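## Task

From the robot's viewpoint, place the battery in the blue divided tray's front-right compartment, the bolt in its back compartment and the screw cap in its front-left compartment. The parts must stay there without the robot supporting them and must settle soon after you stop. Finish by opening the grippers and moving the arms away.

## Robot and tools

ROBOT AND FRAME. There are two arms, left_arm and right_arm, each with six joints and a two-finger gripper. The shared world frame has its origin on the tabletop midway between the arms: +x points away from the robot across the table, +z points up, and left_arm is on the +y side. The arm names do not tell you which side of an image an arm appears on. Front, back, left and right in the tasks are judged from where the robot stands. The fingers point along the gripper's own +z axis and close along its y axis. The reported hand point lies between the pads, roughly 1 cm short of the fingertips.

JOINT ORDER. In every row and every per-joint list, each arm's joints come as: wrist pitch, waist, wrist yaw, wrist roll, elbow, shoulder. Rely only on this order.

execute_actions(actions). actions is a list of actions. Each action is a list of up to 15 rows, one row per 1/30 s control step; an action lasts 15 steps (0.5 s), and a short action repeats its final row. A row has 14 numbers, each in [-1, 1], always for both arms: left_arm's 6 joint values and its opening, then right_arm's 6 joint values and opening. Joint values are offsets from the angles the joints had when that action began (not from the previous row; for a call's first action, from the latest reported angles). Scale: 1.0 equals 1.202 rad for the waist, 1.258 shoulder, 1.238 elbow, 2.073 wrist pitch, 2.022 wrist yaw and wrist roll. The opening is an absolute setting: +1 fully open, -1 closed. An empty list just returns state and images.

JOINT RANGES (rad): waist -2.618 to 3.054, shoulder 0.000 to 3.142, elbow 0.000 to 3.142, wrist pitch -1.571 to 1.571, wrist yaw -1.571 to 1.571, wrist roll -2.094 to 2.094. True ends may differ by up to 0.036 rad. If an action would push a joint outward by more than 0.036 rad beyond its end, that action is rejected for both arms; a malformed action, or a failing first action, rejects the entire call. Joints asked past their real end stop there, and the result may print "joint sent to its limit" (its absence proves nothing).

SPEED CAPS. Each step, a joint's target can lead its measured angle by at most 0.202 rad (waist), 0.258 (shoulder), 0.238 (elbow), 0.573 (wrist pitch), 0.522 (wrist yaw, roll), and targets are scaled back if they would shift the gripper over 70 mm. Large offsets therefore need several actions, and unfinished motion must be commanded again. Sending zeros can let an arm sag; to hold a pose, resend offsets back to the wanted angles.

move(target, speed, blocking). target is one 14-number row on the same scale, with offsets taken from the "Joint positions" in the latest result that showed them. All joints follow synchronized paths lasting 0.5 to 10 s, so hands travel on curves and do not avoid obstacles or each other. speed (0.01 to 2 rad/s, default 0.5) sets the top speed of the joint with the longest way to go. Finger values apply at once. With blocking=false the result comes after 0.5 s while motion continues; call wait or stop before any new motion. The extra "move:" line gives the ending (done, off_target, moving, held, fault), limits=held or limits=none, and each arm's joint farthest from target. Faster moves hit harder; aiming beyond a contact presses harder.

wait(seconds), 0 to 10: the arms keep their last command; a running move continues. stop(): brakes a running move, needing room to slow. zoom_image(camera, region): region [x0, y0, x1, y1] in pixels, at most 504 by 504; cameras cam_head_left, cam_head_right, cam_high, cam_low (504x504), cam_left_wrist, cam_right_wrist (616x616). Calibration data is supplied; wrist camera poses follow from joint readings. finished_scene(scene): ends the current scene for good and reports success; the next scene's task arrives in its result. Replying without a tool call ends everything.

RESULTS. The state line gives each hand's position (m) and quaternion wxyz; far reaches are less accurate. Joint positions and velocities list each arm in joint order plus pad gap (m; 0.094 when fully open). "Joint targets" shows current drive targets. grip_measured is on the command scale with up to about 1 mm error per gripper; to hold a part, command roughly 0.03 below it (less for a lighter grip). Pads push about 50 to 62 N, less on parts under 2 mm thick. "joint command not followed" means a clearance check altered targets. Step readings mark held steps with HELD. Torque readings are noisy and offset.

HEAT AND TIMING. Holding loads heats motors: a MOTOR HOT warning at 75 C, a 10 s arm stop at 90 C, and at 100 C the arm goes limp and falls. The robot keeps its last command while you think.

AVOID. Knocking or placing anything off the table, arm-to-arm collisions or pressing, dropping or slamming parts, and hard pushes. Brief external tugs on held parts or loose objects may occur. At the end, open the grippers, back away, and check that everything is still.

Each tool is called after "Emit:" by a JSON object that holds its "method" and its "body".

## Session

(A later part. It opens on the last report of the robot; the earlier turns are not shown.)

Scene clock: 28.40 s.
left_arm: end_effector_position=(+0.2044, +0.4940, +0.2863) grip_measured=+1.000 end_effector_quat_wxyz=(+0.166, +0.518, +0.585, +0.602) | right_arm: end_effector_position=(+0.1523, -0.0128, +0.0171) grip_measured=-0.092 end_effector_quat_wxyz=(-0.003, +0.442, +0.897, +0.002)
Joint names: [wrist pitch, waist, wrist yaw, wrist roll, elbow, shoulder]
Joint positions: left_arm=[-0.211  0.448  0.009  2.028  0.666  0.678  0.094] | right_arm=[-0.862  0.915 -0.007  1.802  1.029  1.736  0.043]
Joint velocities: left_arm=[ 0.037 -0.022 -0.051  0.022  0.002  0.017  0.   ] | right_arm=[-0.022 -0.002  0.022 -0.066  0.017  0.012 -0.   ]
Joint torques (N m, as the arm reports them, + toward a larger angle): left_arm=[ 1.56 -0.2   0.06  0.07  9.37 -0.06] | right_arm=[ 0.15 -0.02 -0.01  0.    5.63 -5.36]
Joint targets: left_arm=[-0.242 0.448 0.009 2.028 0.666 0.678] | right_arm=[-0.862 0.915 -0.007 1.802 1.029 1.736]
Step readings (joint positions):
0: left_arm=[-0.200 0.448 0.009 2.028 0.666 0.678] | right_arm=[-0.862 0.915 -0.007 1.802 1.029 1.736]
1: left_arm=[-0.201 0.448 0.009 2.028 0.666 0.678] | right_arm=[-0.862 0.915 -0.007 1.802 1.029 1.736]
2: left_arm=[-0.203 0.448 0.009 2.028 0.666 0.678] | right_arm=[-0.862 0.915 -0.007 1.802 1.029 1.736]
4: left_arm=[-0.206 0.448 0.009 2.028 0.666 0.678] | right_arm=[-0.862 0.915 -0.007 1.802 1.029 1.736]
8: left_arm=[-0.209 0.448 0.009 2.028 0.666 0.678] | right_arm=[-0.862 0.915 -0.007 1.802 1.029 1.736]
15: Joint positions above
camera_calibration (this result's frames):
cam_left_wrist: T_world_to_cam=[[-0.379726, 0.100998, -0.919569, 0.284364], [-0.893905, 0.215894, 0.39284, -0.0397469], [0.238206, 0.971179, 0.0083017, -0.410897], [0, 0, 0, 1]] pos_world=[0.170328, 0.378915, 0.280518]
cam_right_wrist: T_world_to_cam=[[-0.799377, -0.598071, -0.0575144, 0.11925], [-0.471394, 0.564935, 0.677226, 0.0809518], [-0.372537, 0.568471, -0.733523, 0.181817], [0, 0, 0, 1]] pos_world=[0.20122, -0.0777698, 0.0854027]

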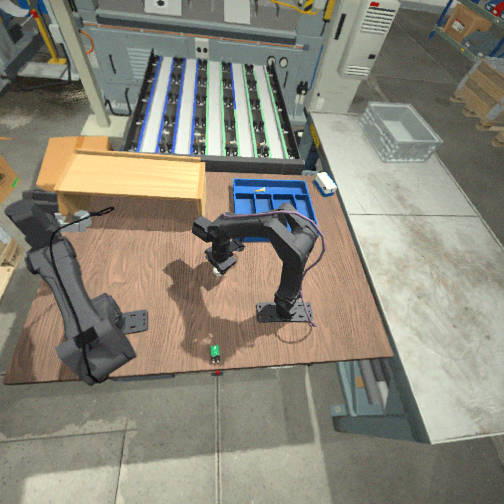

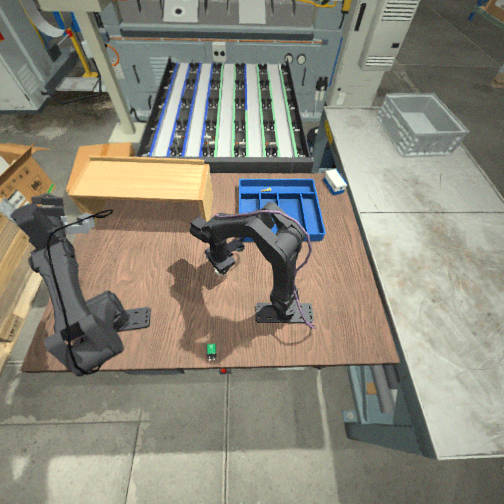

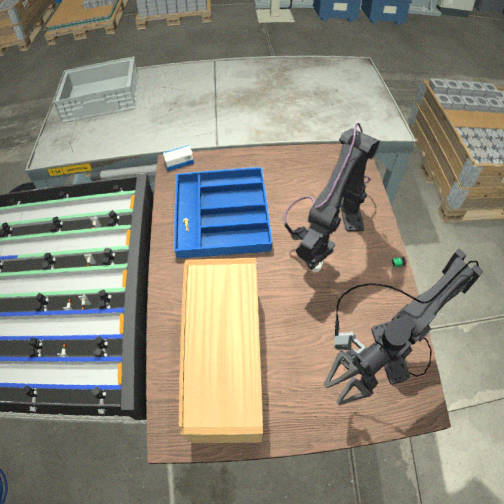

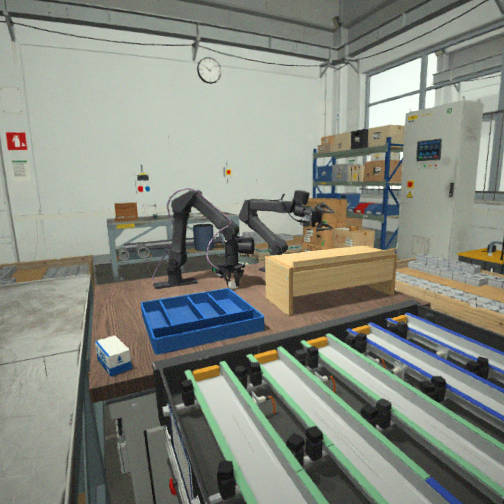

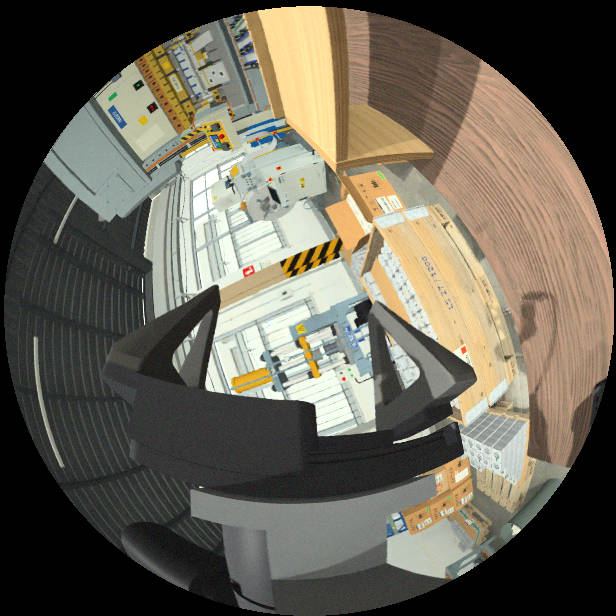

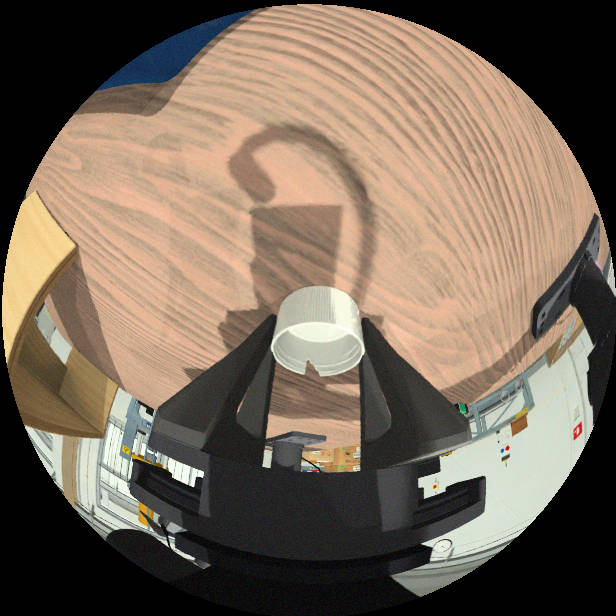

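Emit:
{"method": "move", "body": {"target": [0,0,0,0,0,0,1, -0.193,0,0,0,0.25,-0.07,-0.125], "speed": 0.7}}

Emit:
{"method": "move", "body": {"target": [0,0,0,0,0,0,1, -0.115,-0.502,0,0.02,0.70,0.465,-0.125], "speed": 0.8}}

Scene clock: 30.20 s.
left_arm: end_effector_position=(+0.2048, +0.4943, +0.2883) grip_measured=+1.000 end_effector_quat_wxyz=(+0.167, +0.517, +0.583, +0.605) | right_arm: end_effector_position=(+0.1525, -0.0125, +0.1043) grip_measured=-0.092 end_effector_quat_wxyz=(-0.007, +0.442, +0.897, -0.013)
Joint names: [wrist pitch, waist, wrist yaw, wrist roll, elbow, shoulder]
Joint positions: left_arm=[-0.203  0.448  0.009  2.028  0.666  0.678  0.094] | right_arm=[-1.244  0.915 -0.007  1.802  1.314  1.669  0.043]
Joint velocities: left_arm=[-0.051 -0.002 -0.022  0.051 -0.002  0.012  0.   ] | right_arm=[ 0.051 -0.007 -0.007 -0.051 -0.002  0.012 -0.001]
Joint torques (N m, as the arm reports them, + toward a larger angle): left_arm=[ 1.78 -0.15  0.03  0.    9.79 -0.07] | right_arm=[-0.12 -0.04 -0.02  0.01  8.24 -6.57]
Joint targets: left_arm=[-0.211 0.448 0.009 2.028 0.666 0.678] | right_arm=[-1.262 0.915 -0.007 1.802 1.339 1.648]
move: off_target (right_arm); limits=none; left_arm: farthest joint: the wrist pitch, 0.008 radians from its target (0.000 radians at the start); right_arm: farthest joint: the elbow, 0.024 radians from its target (0.309 radians at the start)
camera_calibration (this result's frames):
cam_left_wrist: T_world_to_cam=[[-0.373576, 0.105069, -0.92163, 0.283587], [-0.896512, 0.214168, 0.387811, -0.0374019], [0.238131, 0.971129, 0.0141873, -0.412888], [0, 0, 0, 1]] pos_world=[0.170731, 0.379182, 0.281725]
cam_right_wrist: T_world_to_cam=[[-0.80018, -0.599056, -0.0290414, 0.121783], [-0.458866, 0.580305, 0.672821, 0.0205338], [-0.386205, 0.551704, -0.739235, 0.248227], [0, 0, 0, 1]] pos_world=[0.202737, -0.0759086, 0.173219]

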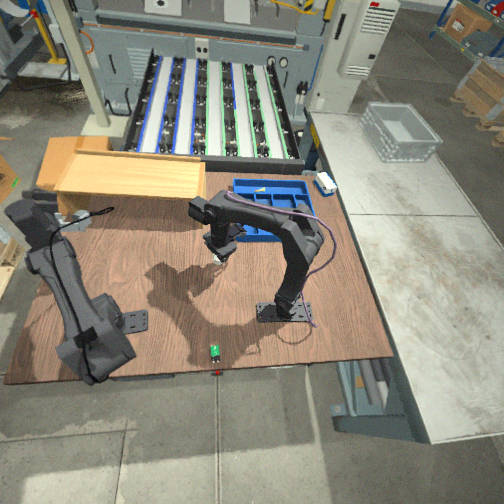

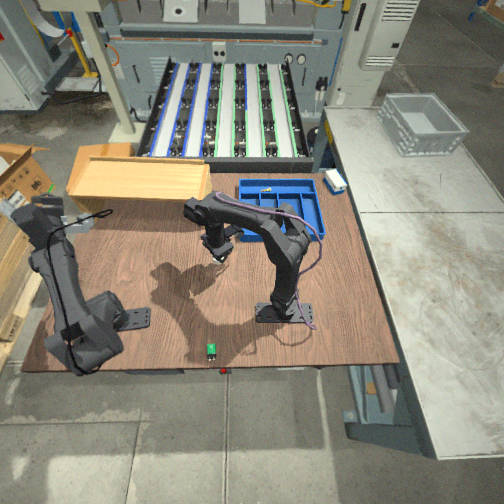

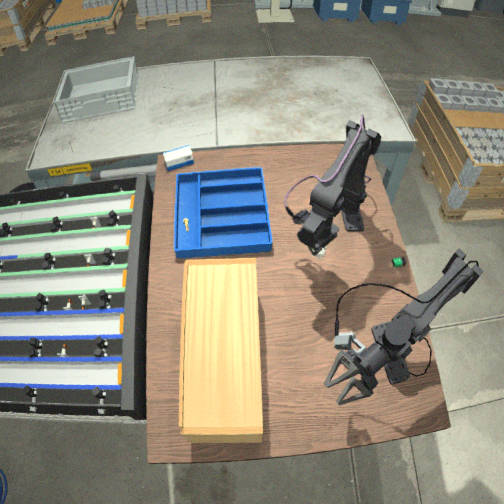

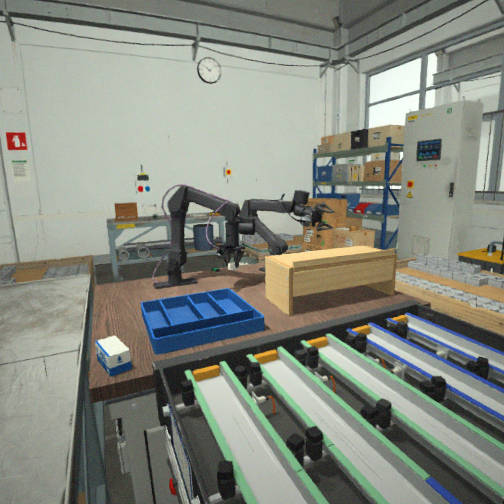

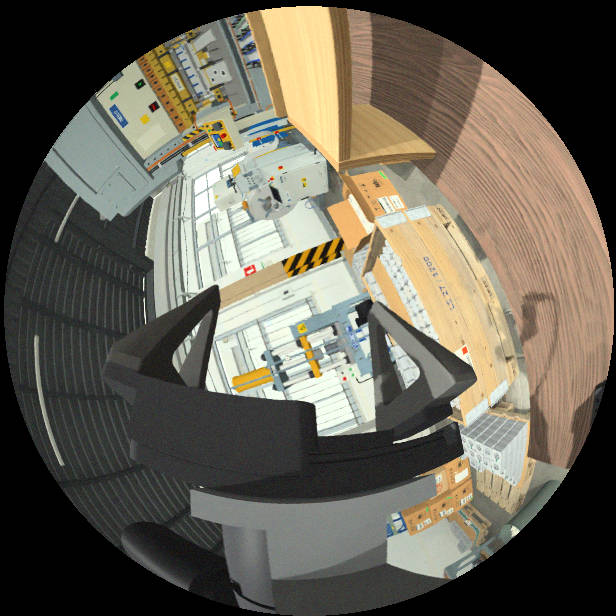

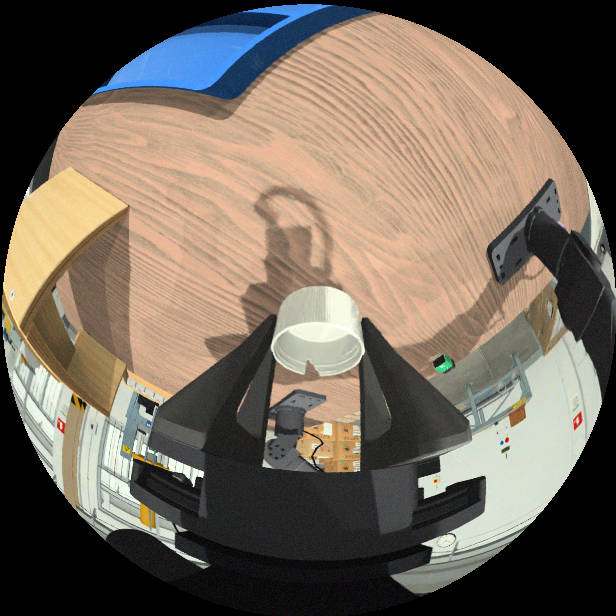

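Scene clock: 32.07 s.
left_arm: end_effector_position=(+0.2051, +0.4945, +0.2902) grip_measured=+1.000 end_effector_quat_wxyz=(+0.168, +0.515, +0.581, +0.608) | right_arm: end_effector_position=(+0.3912, -0.1157, +0.1070) grip_measured=-0.092 end_effector_quat_wxyz=(-0.005, +0.703, +0.711, +0.002)
Joint names: [wrist pitch, waist, wrist yaw, wrist roll, elbow, shoulder]
Joint positions: left_arm=[-0.195  0.448  0.009  2.028  0.666  0.678  0.094] | right_arm=[-1.465  0.305 -0.011  1.836  2.152  2.26   0.043]
Joint velocities: left_arm=[-0.051 -0.007  0.081 -0.022  0.002 -0.002  0.   ] | right_arm=[ 0.095 -0.012 -0.095 -0.007 -0.002  0.002 -0.002]
Joint torques (N m, as the arm reports them, + toward a larger angle): left_arm=[ 1.84  0.12 -0.02  0.05  9.55  0.12] | right_arm=[-0.11  0.37  0.01  0.05  8.68 -9.93]
Joint targets: left_arm=[-0.203 0.448 0.009 2.028 0.666 0.678] | right_arm=[-1.483 0.311 -0.008 1.842 2.181 2.254]
move: off_target (right_arm); limits=none; left_arm: farthest joint: the wrist pitch, 0.008 radians from its target (0.000 radians at the start); right_arm: farthest joint: the elbow, 0.029 radians from its target (0.866 radians at the start)
camera_calibration (this result's frames):
cam_left_wrist: T_world_to_cam=[[-0.367413, 0.109149, -0.923631, 0.282786], [-0.899086, 0.212465, 0.382757, -0.0350566], [0.238016, 0.971054, 0.0200719, -0.41487], [0, 0, 0, 1]] pos_world=[0.171126, 0.379444, 0.282935]
cam_right_wrist: T_world_to_cam=[[-0.99863, 0.00209687, -0.0522777, 0.400727], [-0.0340048, 0.733361, 0.678989, 0.0389989], [0.0397622, 0.679837, -0.732285, 0.246772], [0, 0, 0, 1]] pos_world=[0.391692, -0.197205, 0.175177]

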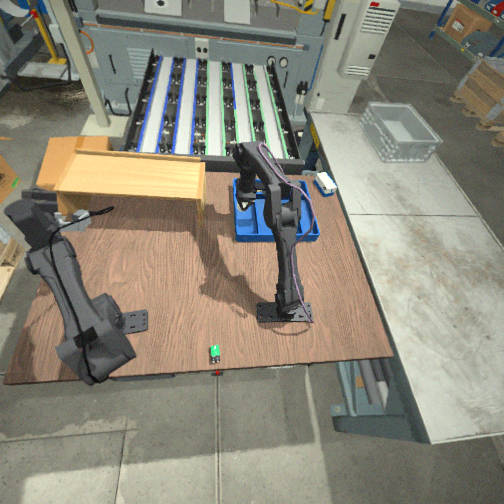

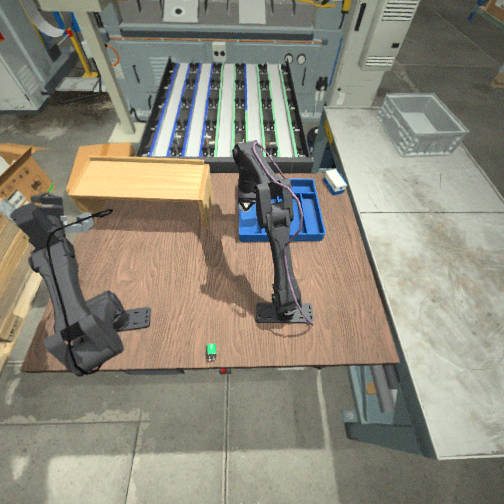

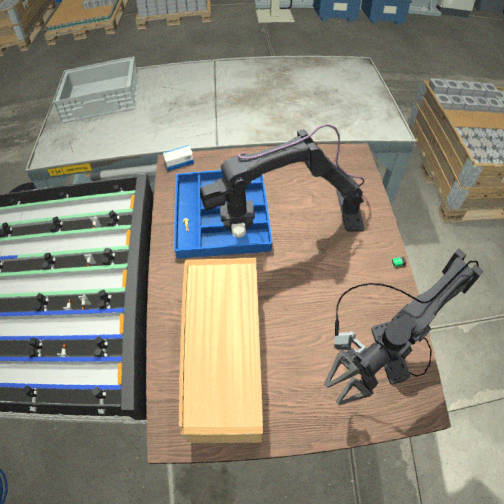

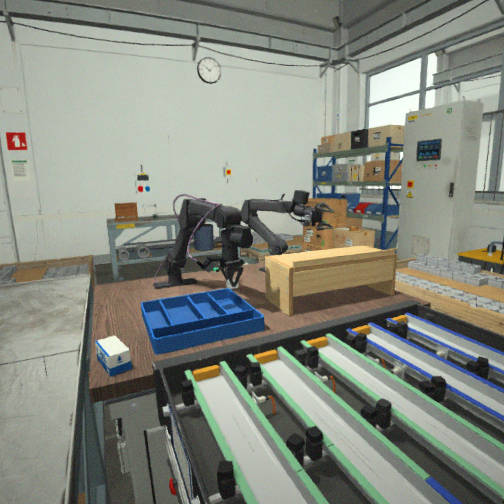

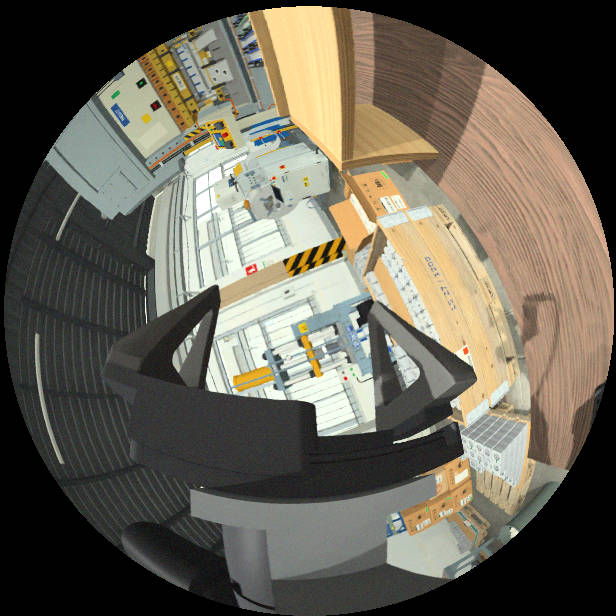

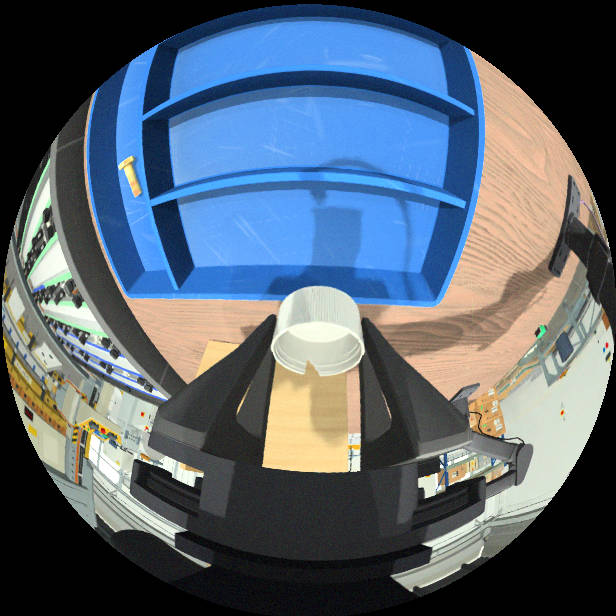

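Emit:
{"method": "move", "body": {"target": [-0.02,0,0,0,0,0,1, 0.08,-0.035,0,-0.015,-0.160,-0.034,-0.125], "speed": 0.5}}

Scene clock: 33.63 s.
left_arm: end_effector_position=(+0.2047, +0.4942, +0.2876) grip_measured=+1.000 end_effector_quat_wxyz=(+0.167, +0.517, +0.583, +0.604) | right_arm: end_effector_position=(+0.3898, -0.1329, +0.0617) grip_measured=-0.092 end_effector_quat_wxyz=(-0.012, +0.707, +0.707, -0.009)
Joint names: [wrist pitch, waist, wrist yaw, wrist roll, elbow, shoulder]
Joint positions: left_arm=[-0.206  0.448  0.009  2.028  0.666  0.678  0.094] | right_arm=[-1.304  0.268 -0.011  1.811  1.959  2.253  0.043]
Joint velocities: left_arm=[ 0.022 -0.007  0.066 -0.066 -0.012  0.007  0.   ] | right_arm=[-0.022  0.002  0.037  0.022 -0.007  0.012  0.   ]
Joint torques (N m, as the arm reports them, + toward a larger angle): left_arm=[ 1.6  -0.12  0.04  0.09  9.75 -0.16] | right_arm=[  0.16  -0.37  -0.03  -0.03   5.55 -11.83]
Joint targets: left_arm=[-0.236 0.448 0.009 2.028 0.666 0.678] | right_arm=[-1.299 0.263 -0.011 1.806 1.954 2.218]
move: off_target (left_arm, right_arm); limits=none; left_arm: farthest joint: the wrist pitch, 0.031 radians from its target (0.042 radians at the start); right_arm: farthest joint: the shoulder, 0.036 radians from its target (0.043 radians at the start)
camera_calibration (this result's frames):
cam_left_wrist: T_world_to_cam=[[-0.375628, 0.103711, -0.920949, 0.283848], [-0.895647, 0.214741, 0.38949, -0.0381836], [0.23816, 0.971149, 0.0122255, -0.412225], [0, 0, 0, 1]] pos_world=[0.170598, 0.379094, 0.281322]
cam_right_wrist: T_world_to_cam=[[-0.999494, 0.0140563, -0.0285452, 0.397485], [-0.00890861, 0.737624, 0.675153, 0.0733477], [0.0305458, 0.675065, -0.737125, 0.228535], [0, 0, 0, 1]] pos_world=[0.390956, -0.213966, 0.130284]

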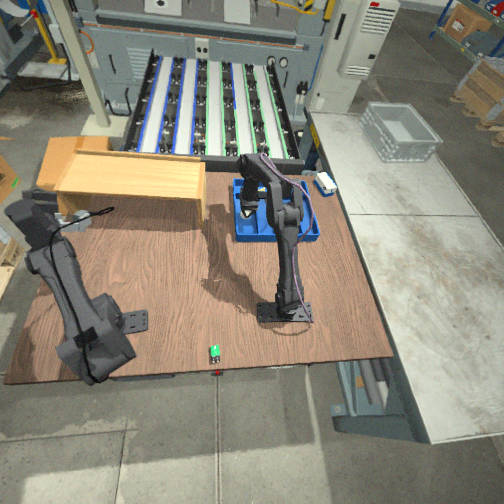

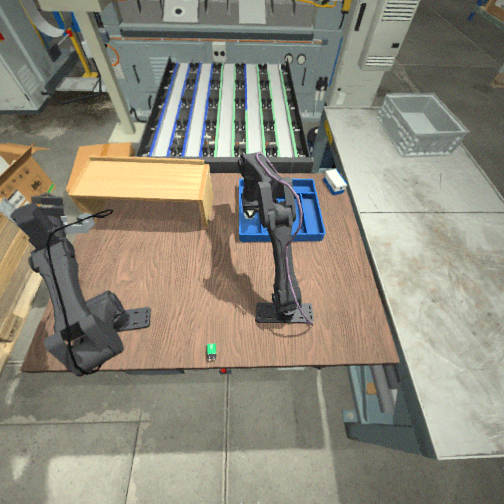

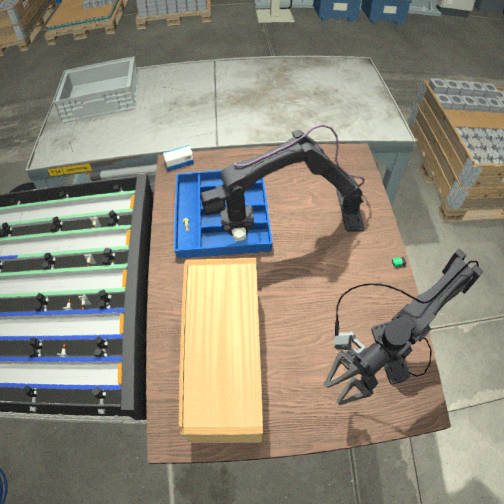

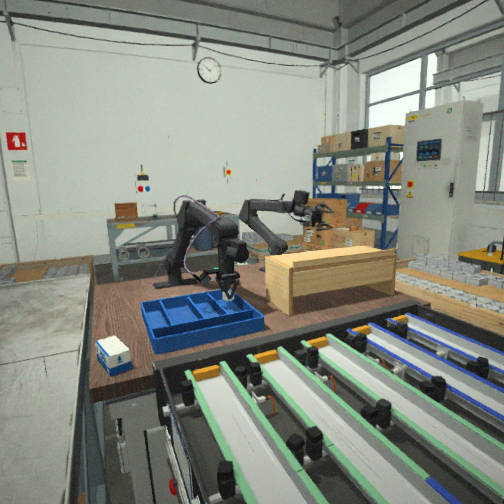

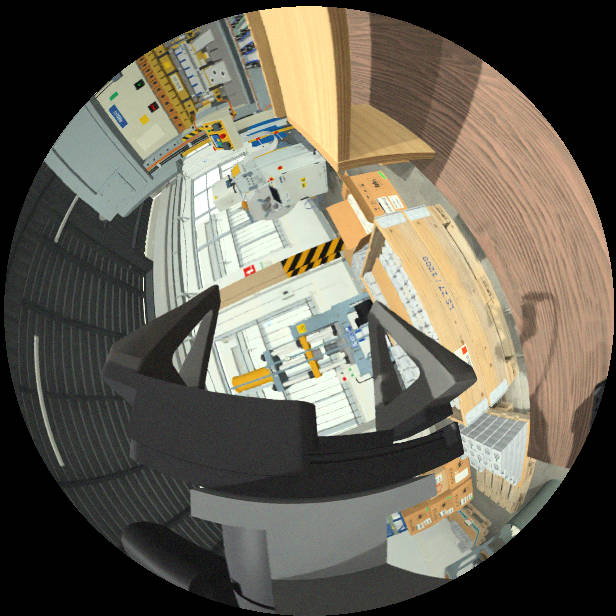

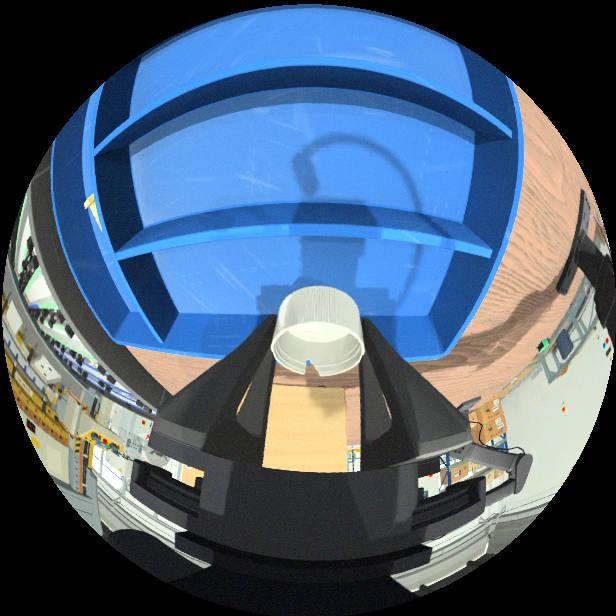

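Emit:
{"method": "zoom_image", "body": {"camera": "cam_right_wrist", "region": [180, 180, 480, 400]}}

Region (180, 180, 480, 400) of cam_right_wrist's 616x616 image, scaled by 1.680, with more detail than that image has; it fills the top 370 rows of this view, and the rest is white.

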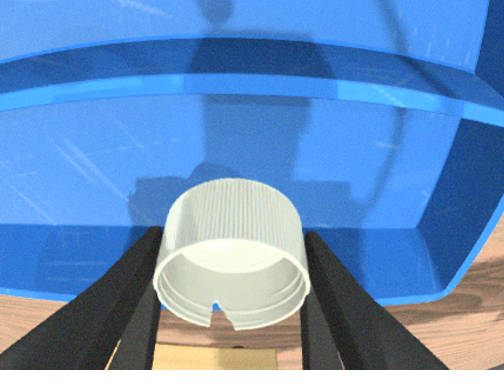

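Emit:
{"method": "move", "body": {"target": [0,0,0,0,0,0,1, 0.058,-0.006,0,0,-0.098,-0.02,-0.125], "speed": 0.3}}

Scene clock: 35.27 s.
left_arm: end_effector_position=(+0.2050, +0.4944, +0.2896) grip_measured=+1.000 end_effector_quat_wxyz=(+0.168, +0.516, +0.581, +0.607) | right_arm: end_effector_position=(+0.3868, -0.1336, +0.0330) grip_measured=-0.092 end_effector_quat_wxyz=(-0.012, +0.707, +0.707, -0.009)
Joint names: [wrist pitch, waist, wrist yaw, wrist roll, elbow, shoulder]
Joint positions: left_arm=[-0.198  0.448  0.009  2.028  0.666  0.678  0.094] | right_arm=[-1.189  0.268 -0.011  1.811  1.845  2.253  0.043]
Joint velocities: left_arm=[-0.022 -0.007  0.051 -0.022 -0.002  0.007  0.   ] | right_arm=[ 0.022 -0.012  0.007 -0.022 -0.012 -0.002  0.001]
Joint torques (N m, as the arm reports them, + toward a larger angle): left_arm=[ 1.84 -0.14  0.03  0.07  9.5  -0.21] | right_arm=[  0.09  -0.69  -0.01   0.01   5.43 -11.05]
Joint targets: left_arm=[-0.206 0.448 0.009 2.028 0.666 0.678] | right_arm=[-1.184 0.260 -0.011 1.811 1.838 2.228]
move: off_target (right_arm); limits=none; left_arm: farthest joint: the wrist pitch, 0.008 radians from its target (0.000 radians at the start); right_arm: farthest joint: the shoulder, 0.025 radians from its target (0.025 radians at the start)
camera_calibration (this result's frames):
cam_left_wrist: T_world_to_cam=[[-0.369469, 0.107788, -0.92297, 0.283056], [-0.898232, 0.21303, 0.384445, -0.0358384], [0.238059, 0.971082, 0.0181105, -0.414211], [0, 0, 0, 1]] pos_world=[0.170996, 0.379357, 0.282531]
cam_right_wrist: T_world_to_cam=[[-0.999483, 0.0140589, -0.0289143, 0.393676], [-0.0091588, 0.737563, 0.675216, 0.0933116], [0.0308189, 0.675132, -0.737053, 0.207887], [0, 0, 0, 1]] pos_world=[0.38792, -0.214709, 0.101601]

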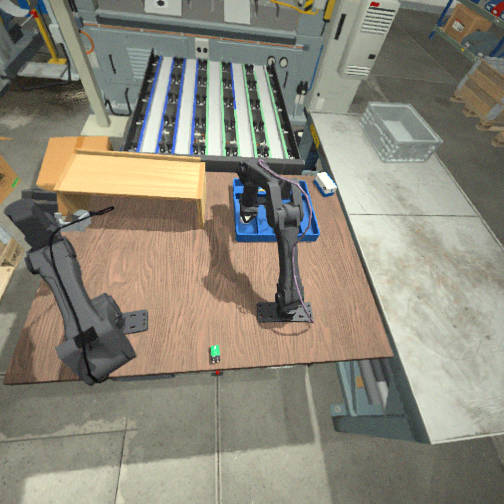

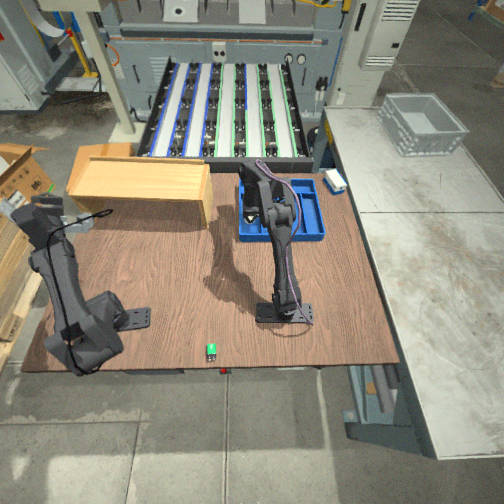

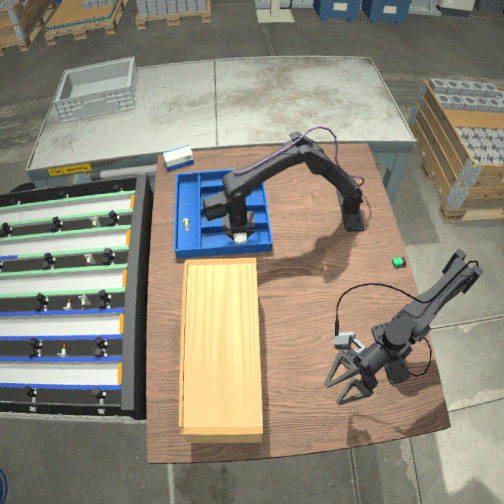

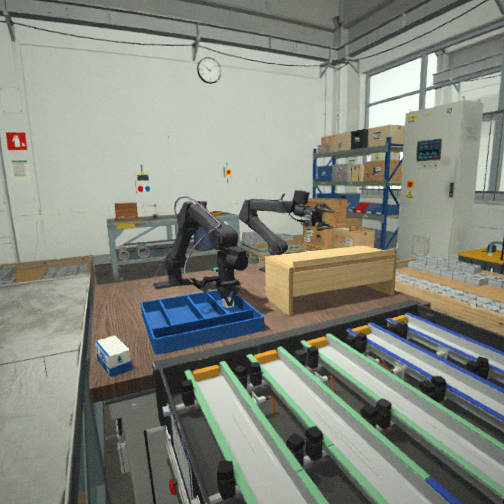

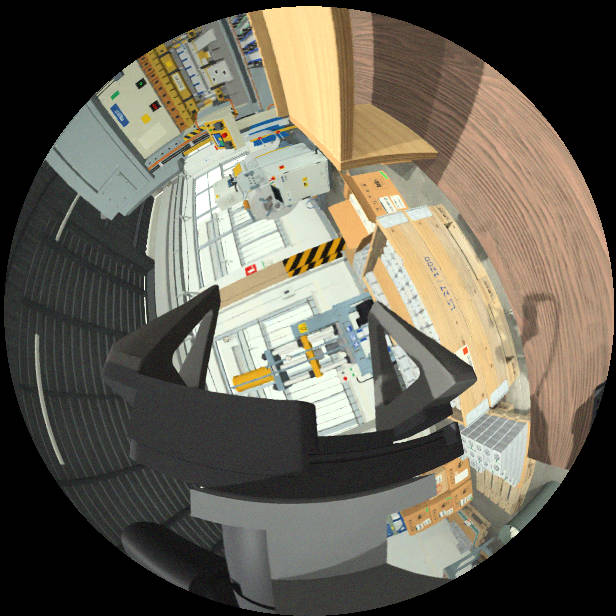

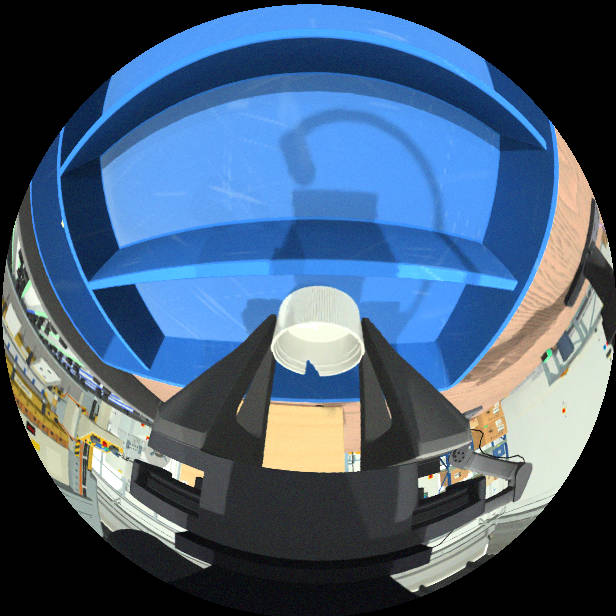

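Emit:
{"method": "move", "body": {"target": [0,0,0,0,0,0,1, 0.014,0,0,0,-0.03,-0.02,-0.125], "speed": 0.15}}

Emit:
{"method": "execute_actions", "body": {"actions": [[[0,0,0,0,0,0,1, 0,0,0,0,0,-0.015,0.25]]]}}

Scene clock: 36.33 s.
left_arm: end_effector_position=(+0.2054, +0.4947, +0.2914) grip_measured=+1.000 end_effector_quat_wxyz=(+0.169, +0.514, +0.580, +0.609) | right_arm: end_effector_position=(+0.3845, -0.1342, +0.0260) grip_measured=-0.092 end_effector_quat_wxyz=(-0.013, +0.707, +0.707, -0.011)
Joint names: [wrist pitch, waist, wrist yaw, wrist roll, elbow, shoulder]
Joint positions: left_arm=[-0.19   0.448  0.009  2.028  0.666  0.678  0.094] | right_arm=[-1.166  0.268 -0.011  1.811  1.816  2.253  0.043]
Joint velocities: left_arm=[-0.037  0.002  0.022 -0.037 -0.012 -0.007  0.   ] | right_arm=[ 0.022 -0.017  0.037 -0.007  0.012 -0.012  0.   ]
Joint torques (N m, as the arm reports them, + toward a larger angle): left_arm=[ 1.82  0.1   0.05  0.02  9.46 -0.13] | right_arm=[  0.13  -0.04  -0.02   0.     5.19 -11.06]
Joint targets: left_arm=[-0.198 0.448 0.009 2.028 0.666 0.678] | right_arm=[-1.160 0.268 -0.011 1.811 1.808 2.228]
move: off_target (right_arm); limits=none; left_arm: farthest joint: the wrist pitch, 0.008 radians from its target (0.000 radians at the start); right_arm: farthest joint: the shoulder, 0.025 radians from its target (0.025 radians at the start)
camera_calibration (this result's frames):
cam_left_wrist: T_world_to_cam=[[-0.363592, 0.111679, -0.92484, 0.282279], [-0.900662, 0.211421, 0.379616, -0.0336046], [0.237926, 0.970994, 0.0237142, -0.416092], [0, 0, 0, 1]] pos_world=[0.171367, 0.379603, 0.283687]
cam_right_wrist: T_world_to_cam=[[-0.999602, 0.0140299, -0.024485, 0.391051], [-0.00615809, 0.738297, 0.674448, 0.0973854], [0.0275396, 0.67433, -0.737916, 0.204389], [0, 0, 0, 1]] pos_world=[0.385867, -0.215211, 0.0947154]

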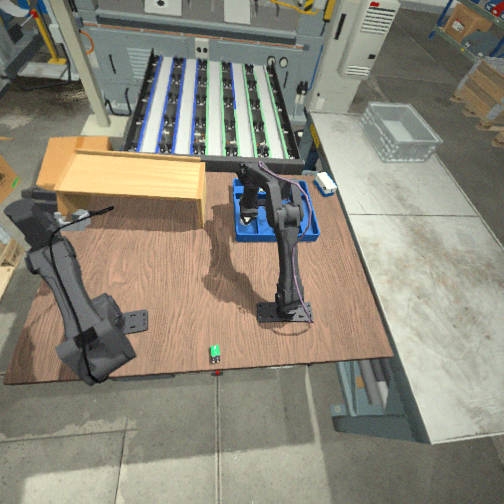

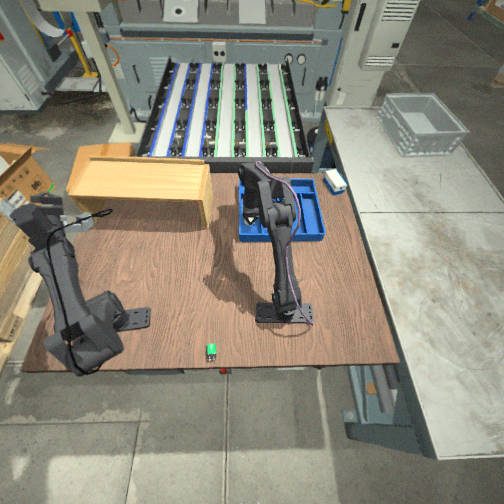

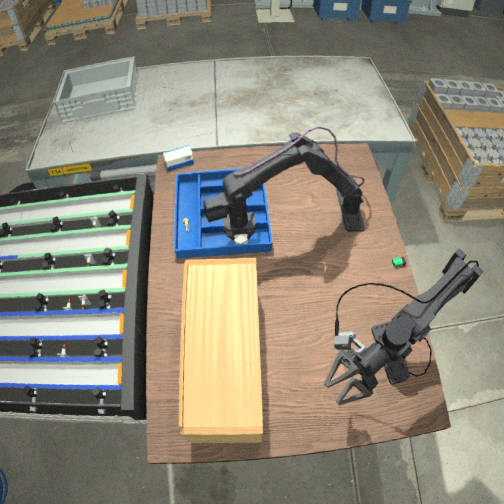

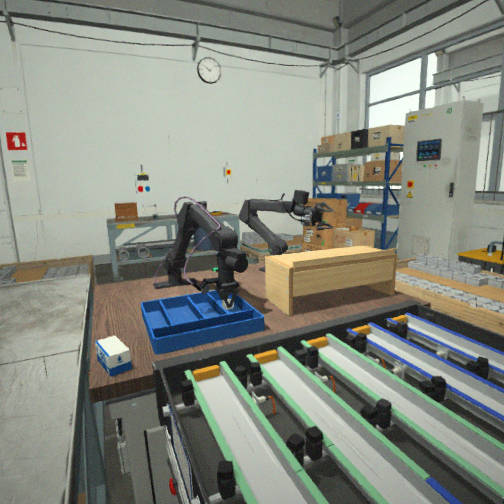

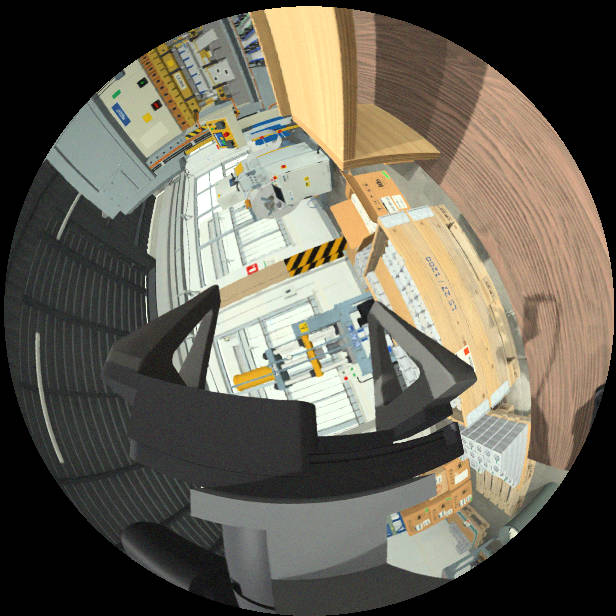

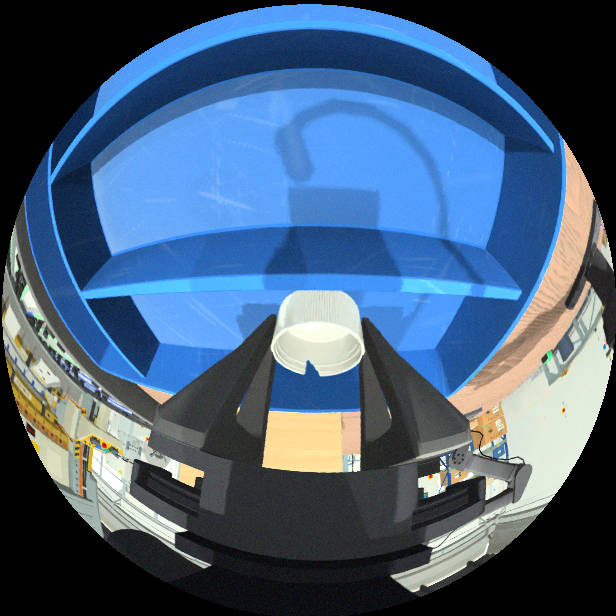

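Scene clock: 36.83 s.
left_arm: end_effector_position=(+0.2057, +0.4949, +0.2933) grip_measured=+1.000 end_effector_quat_wxyz=(+0.169, +0.513, +0.578, +0.612) | right_arm: end_effector_position=(+0.3845, -0.1342, +0.0260) grip_measured=+0.247 end_effector_quat_wxyz=(-0.013, +0.707, +0.707, -0.011)
Joint names: [wrist pitch, waist, wrist yaw, wrist roll, elbow, shoulder]
Joint positions: left_arm=[-0.182  0.448  0.009  2.028  0.666  0.678  0.094] | right_arm=[-1.166  0.268 -0.011  1.811  1.816  2.253  0.059]
Joint velocities: left_arm=[-0.066 -0.012  0.022 -0.037  0.002 -0.002  0.   ] | right_arm=[-0.007 -0.002 -0.022  0.022 -0.007 -0.017 -0.001]
Joint torques (N m, as the arm reports them, + toward a larger angle): left_arm=[ 1.8   0.23  0.04  0.05  9.54 -0.09] | right_arm=[  0.09  -0.03   0.     0.01   6.03 -10.67]
Joint targets: left_arm=[-0.190 0.448 0.009 2.028 0.666 0.678] | right_arm=[-1.166 0.268 -0.011 1.811 1.816 2.234]
Step readings (joint positions):
0: left_arm=[-0.190 0.448 0.009 2.028 0.666 0.678] | right_arm=[-1.166 0.268 -0.011 1.811 1.816 2.253]
1: left_arm=[-0.189 0.448 0.009 2.028 0.666 0.678] | right_arm=[-1.166 0.268 -0.011 1.811 1.816 2.253]
2: left_arm=[-0.188 0.448 0.009 2.028 0.666 0.678] | right_arm=[-1.166 0.268 -0.011 1.811 1.816 2.253]
4: left_arm=[-0.185 0.448 0.009 2.028 0.666 0.678] | right_arm=[-1.166 0.268 -0.011 1.811 1.816 2.253]
8: left_arm=[-0.183 0.448 0.009 2.028 0.666 0.678] | right_arm=[-1.166 0.268 -0.011 1.811 1.816 2.253]
15: Joint positions above
camera_calibration (this result's frames):
cam_left_wrist: T_world_to_cam=[[-0.357702, 0.115578, -0.926656, 0.281481], [-0.903062, 0.209832, 0.374766, -0.0313706], [0.237757, 0.970882, 0.0293165, -0.417964], [0, 0, 0, 1]] pos_world=[0.171731, 0.379844, 0.284846]
cam_right_wrist: T_world_to_cam=[[-0.999602, 0.0140299, -0.024485, 0.391051], [-0.00615809, 0.738297, 0.674448, 0.0973854], [0.0275396, 0.67433, -0.737916, 0.204389], [0, 0, 0, 1]] pos_world=[0.385867, -0.215211, 0.0947154]

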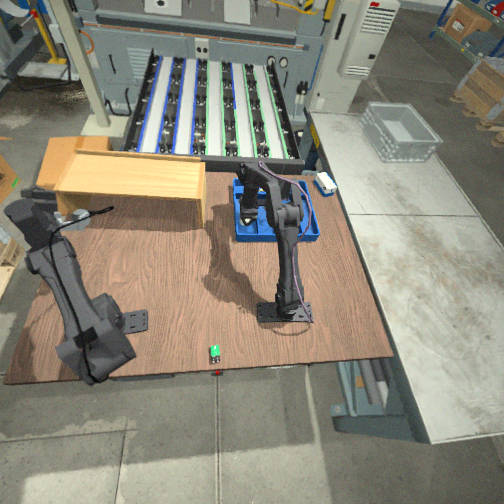

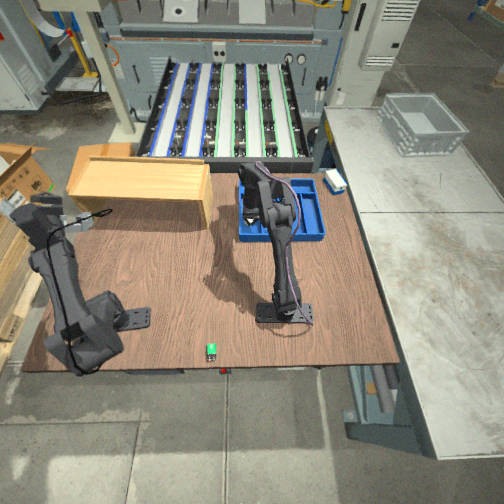

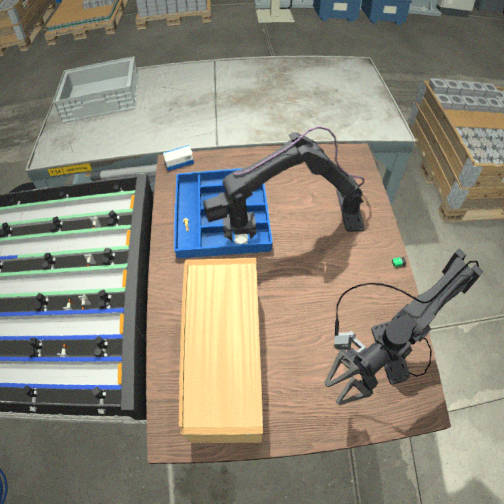

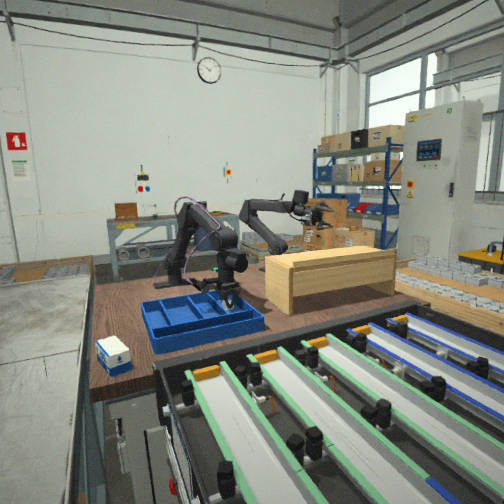

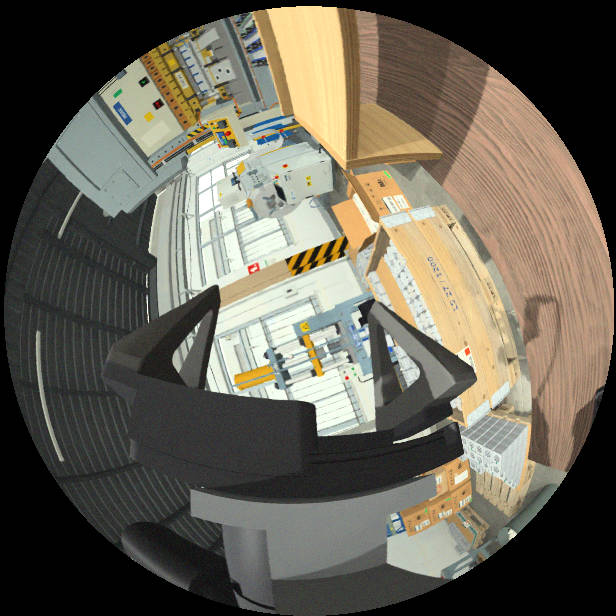

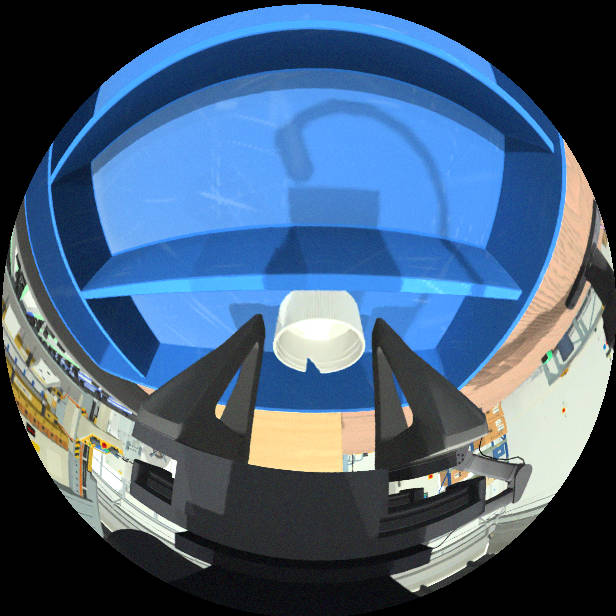

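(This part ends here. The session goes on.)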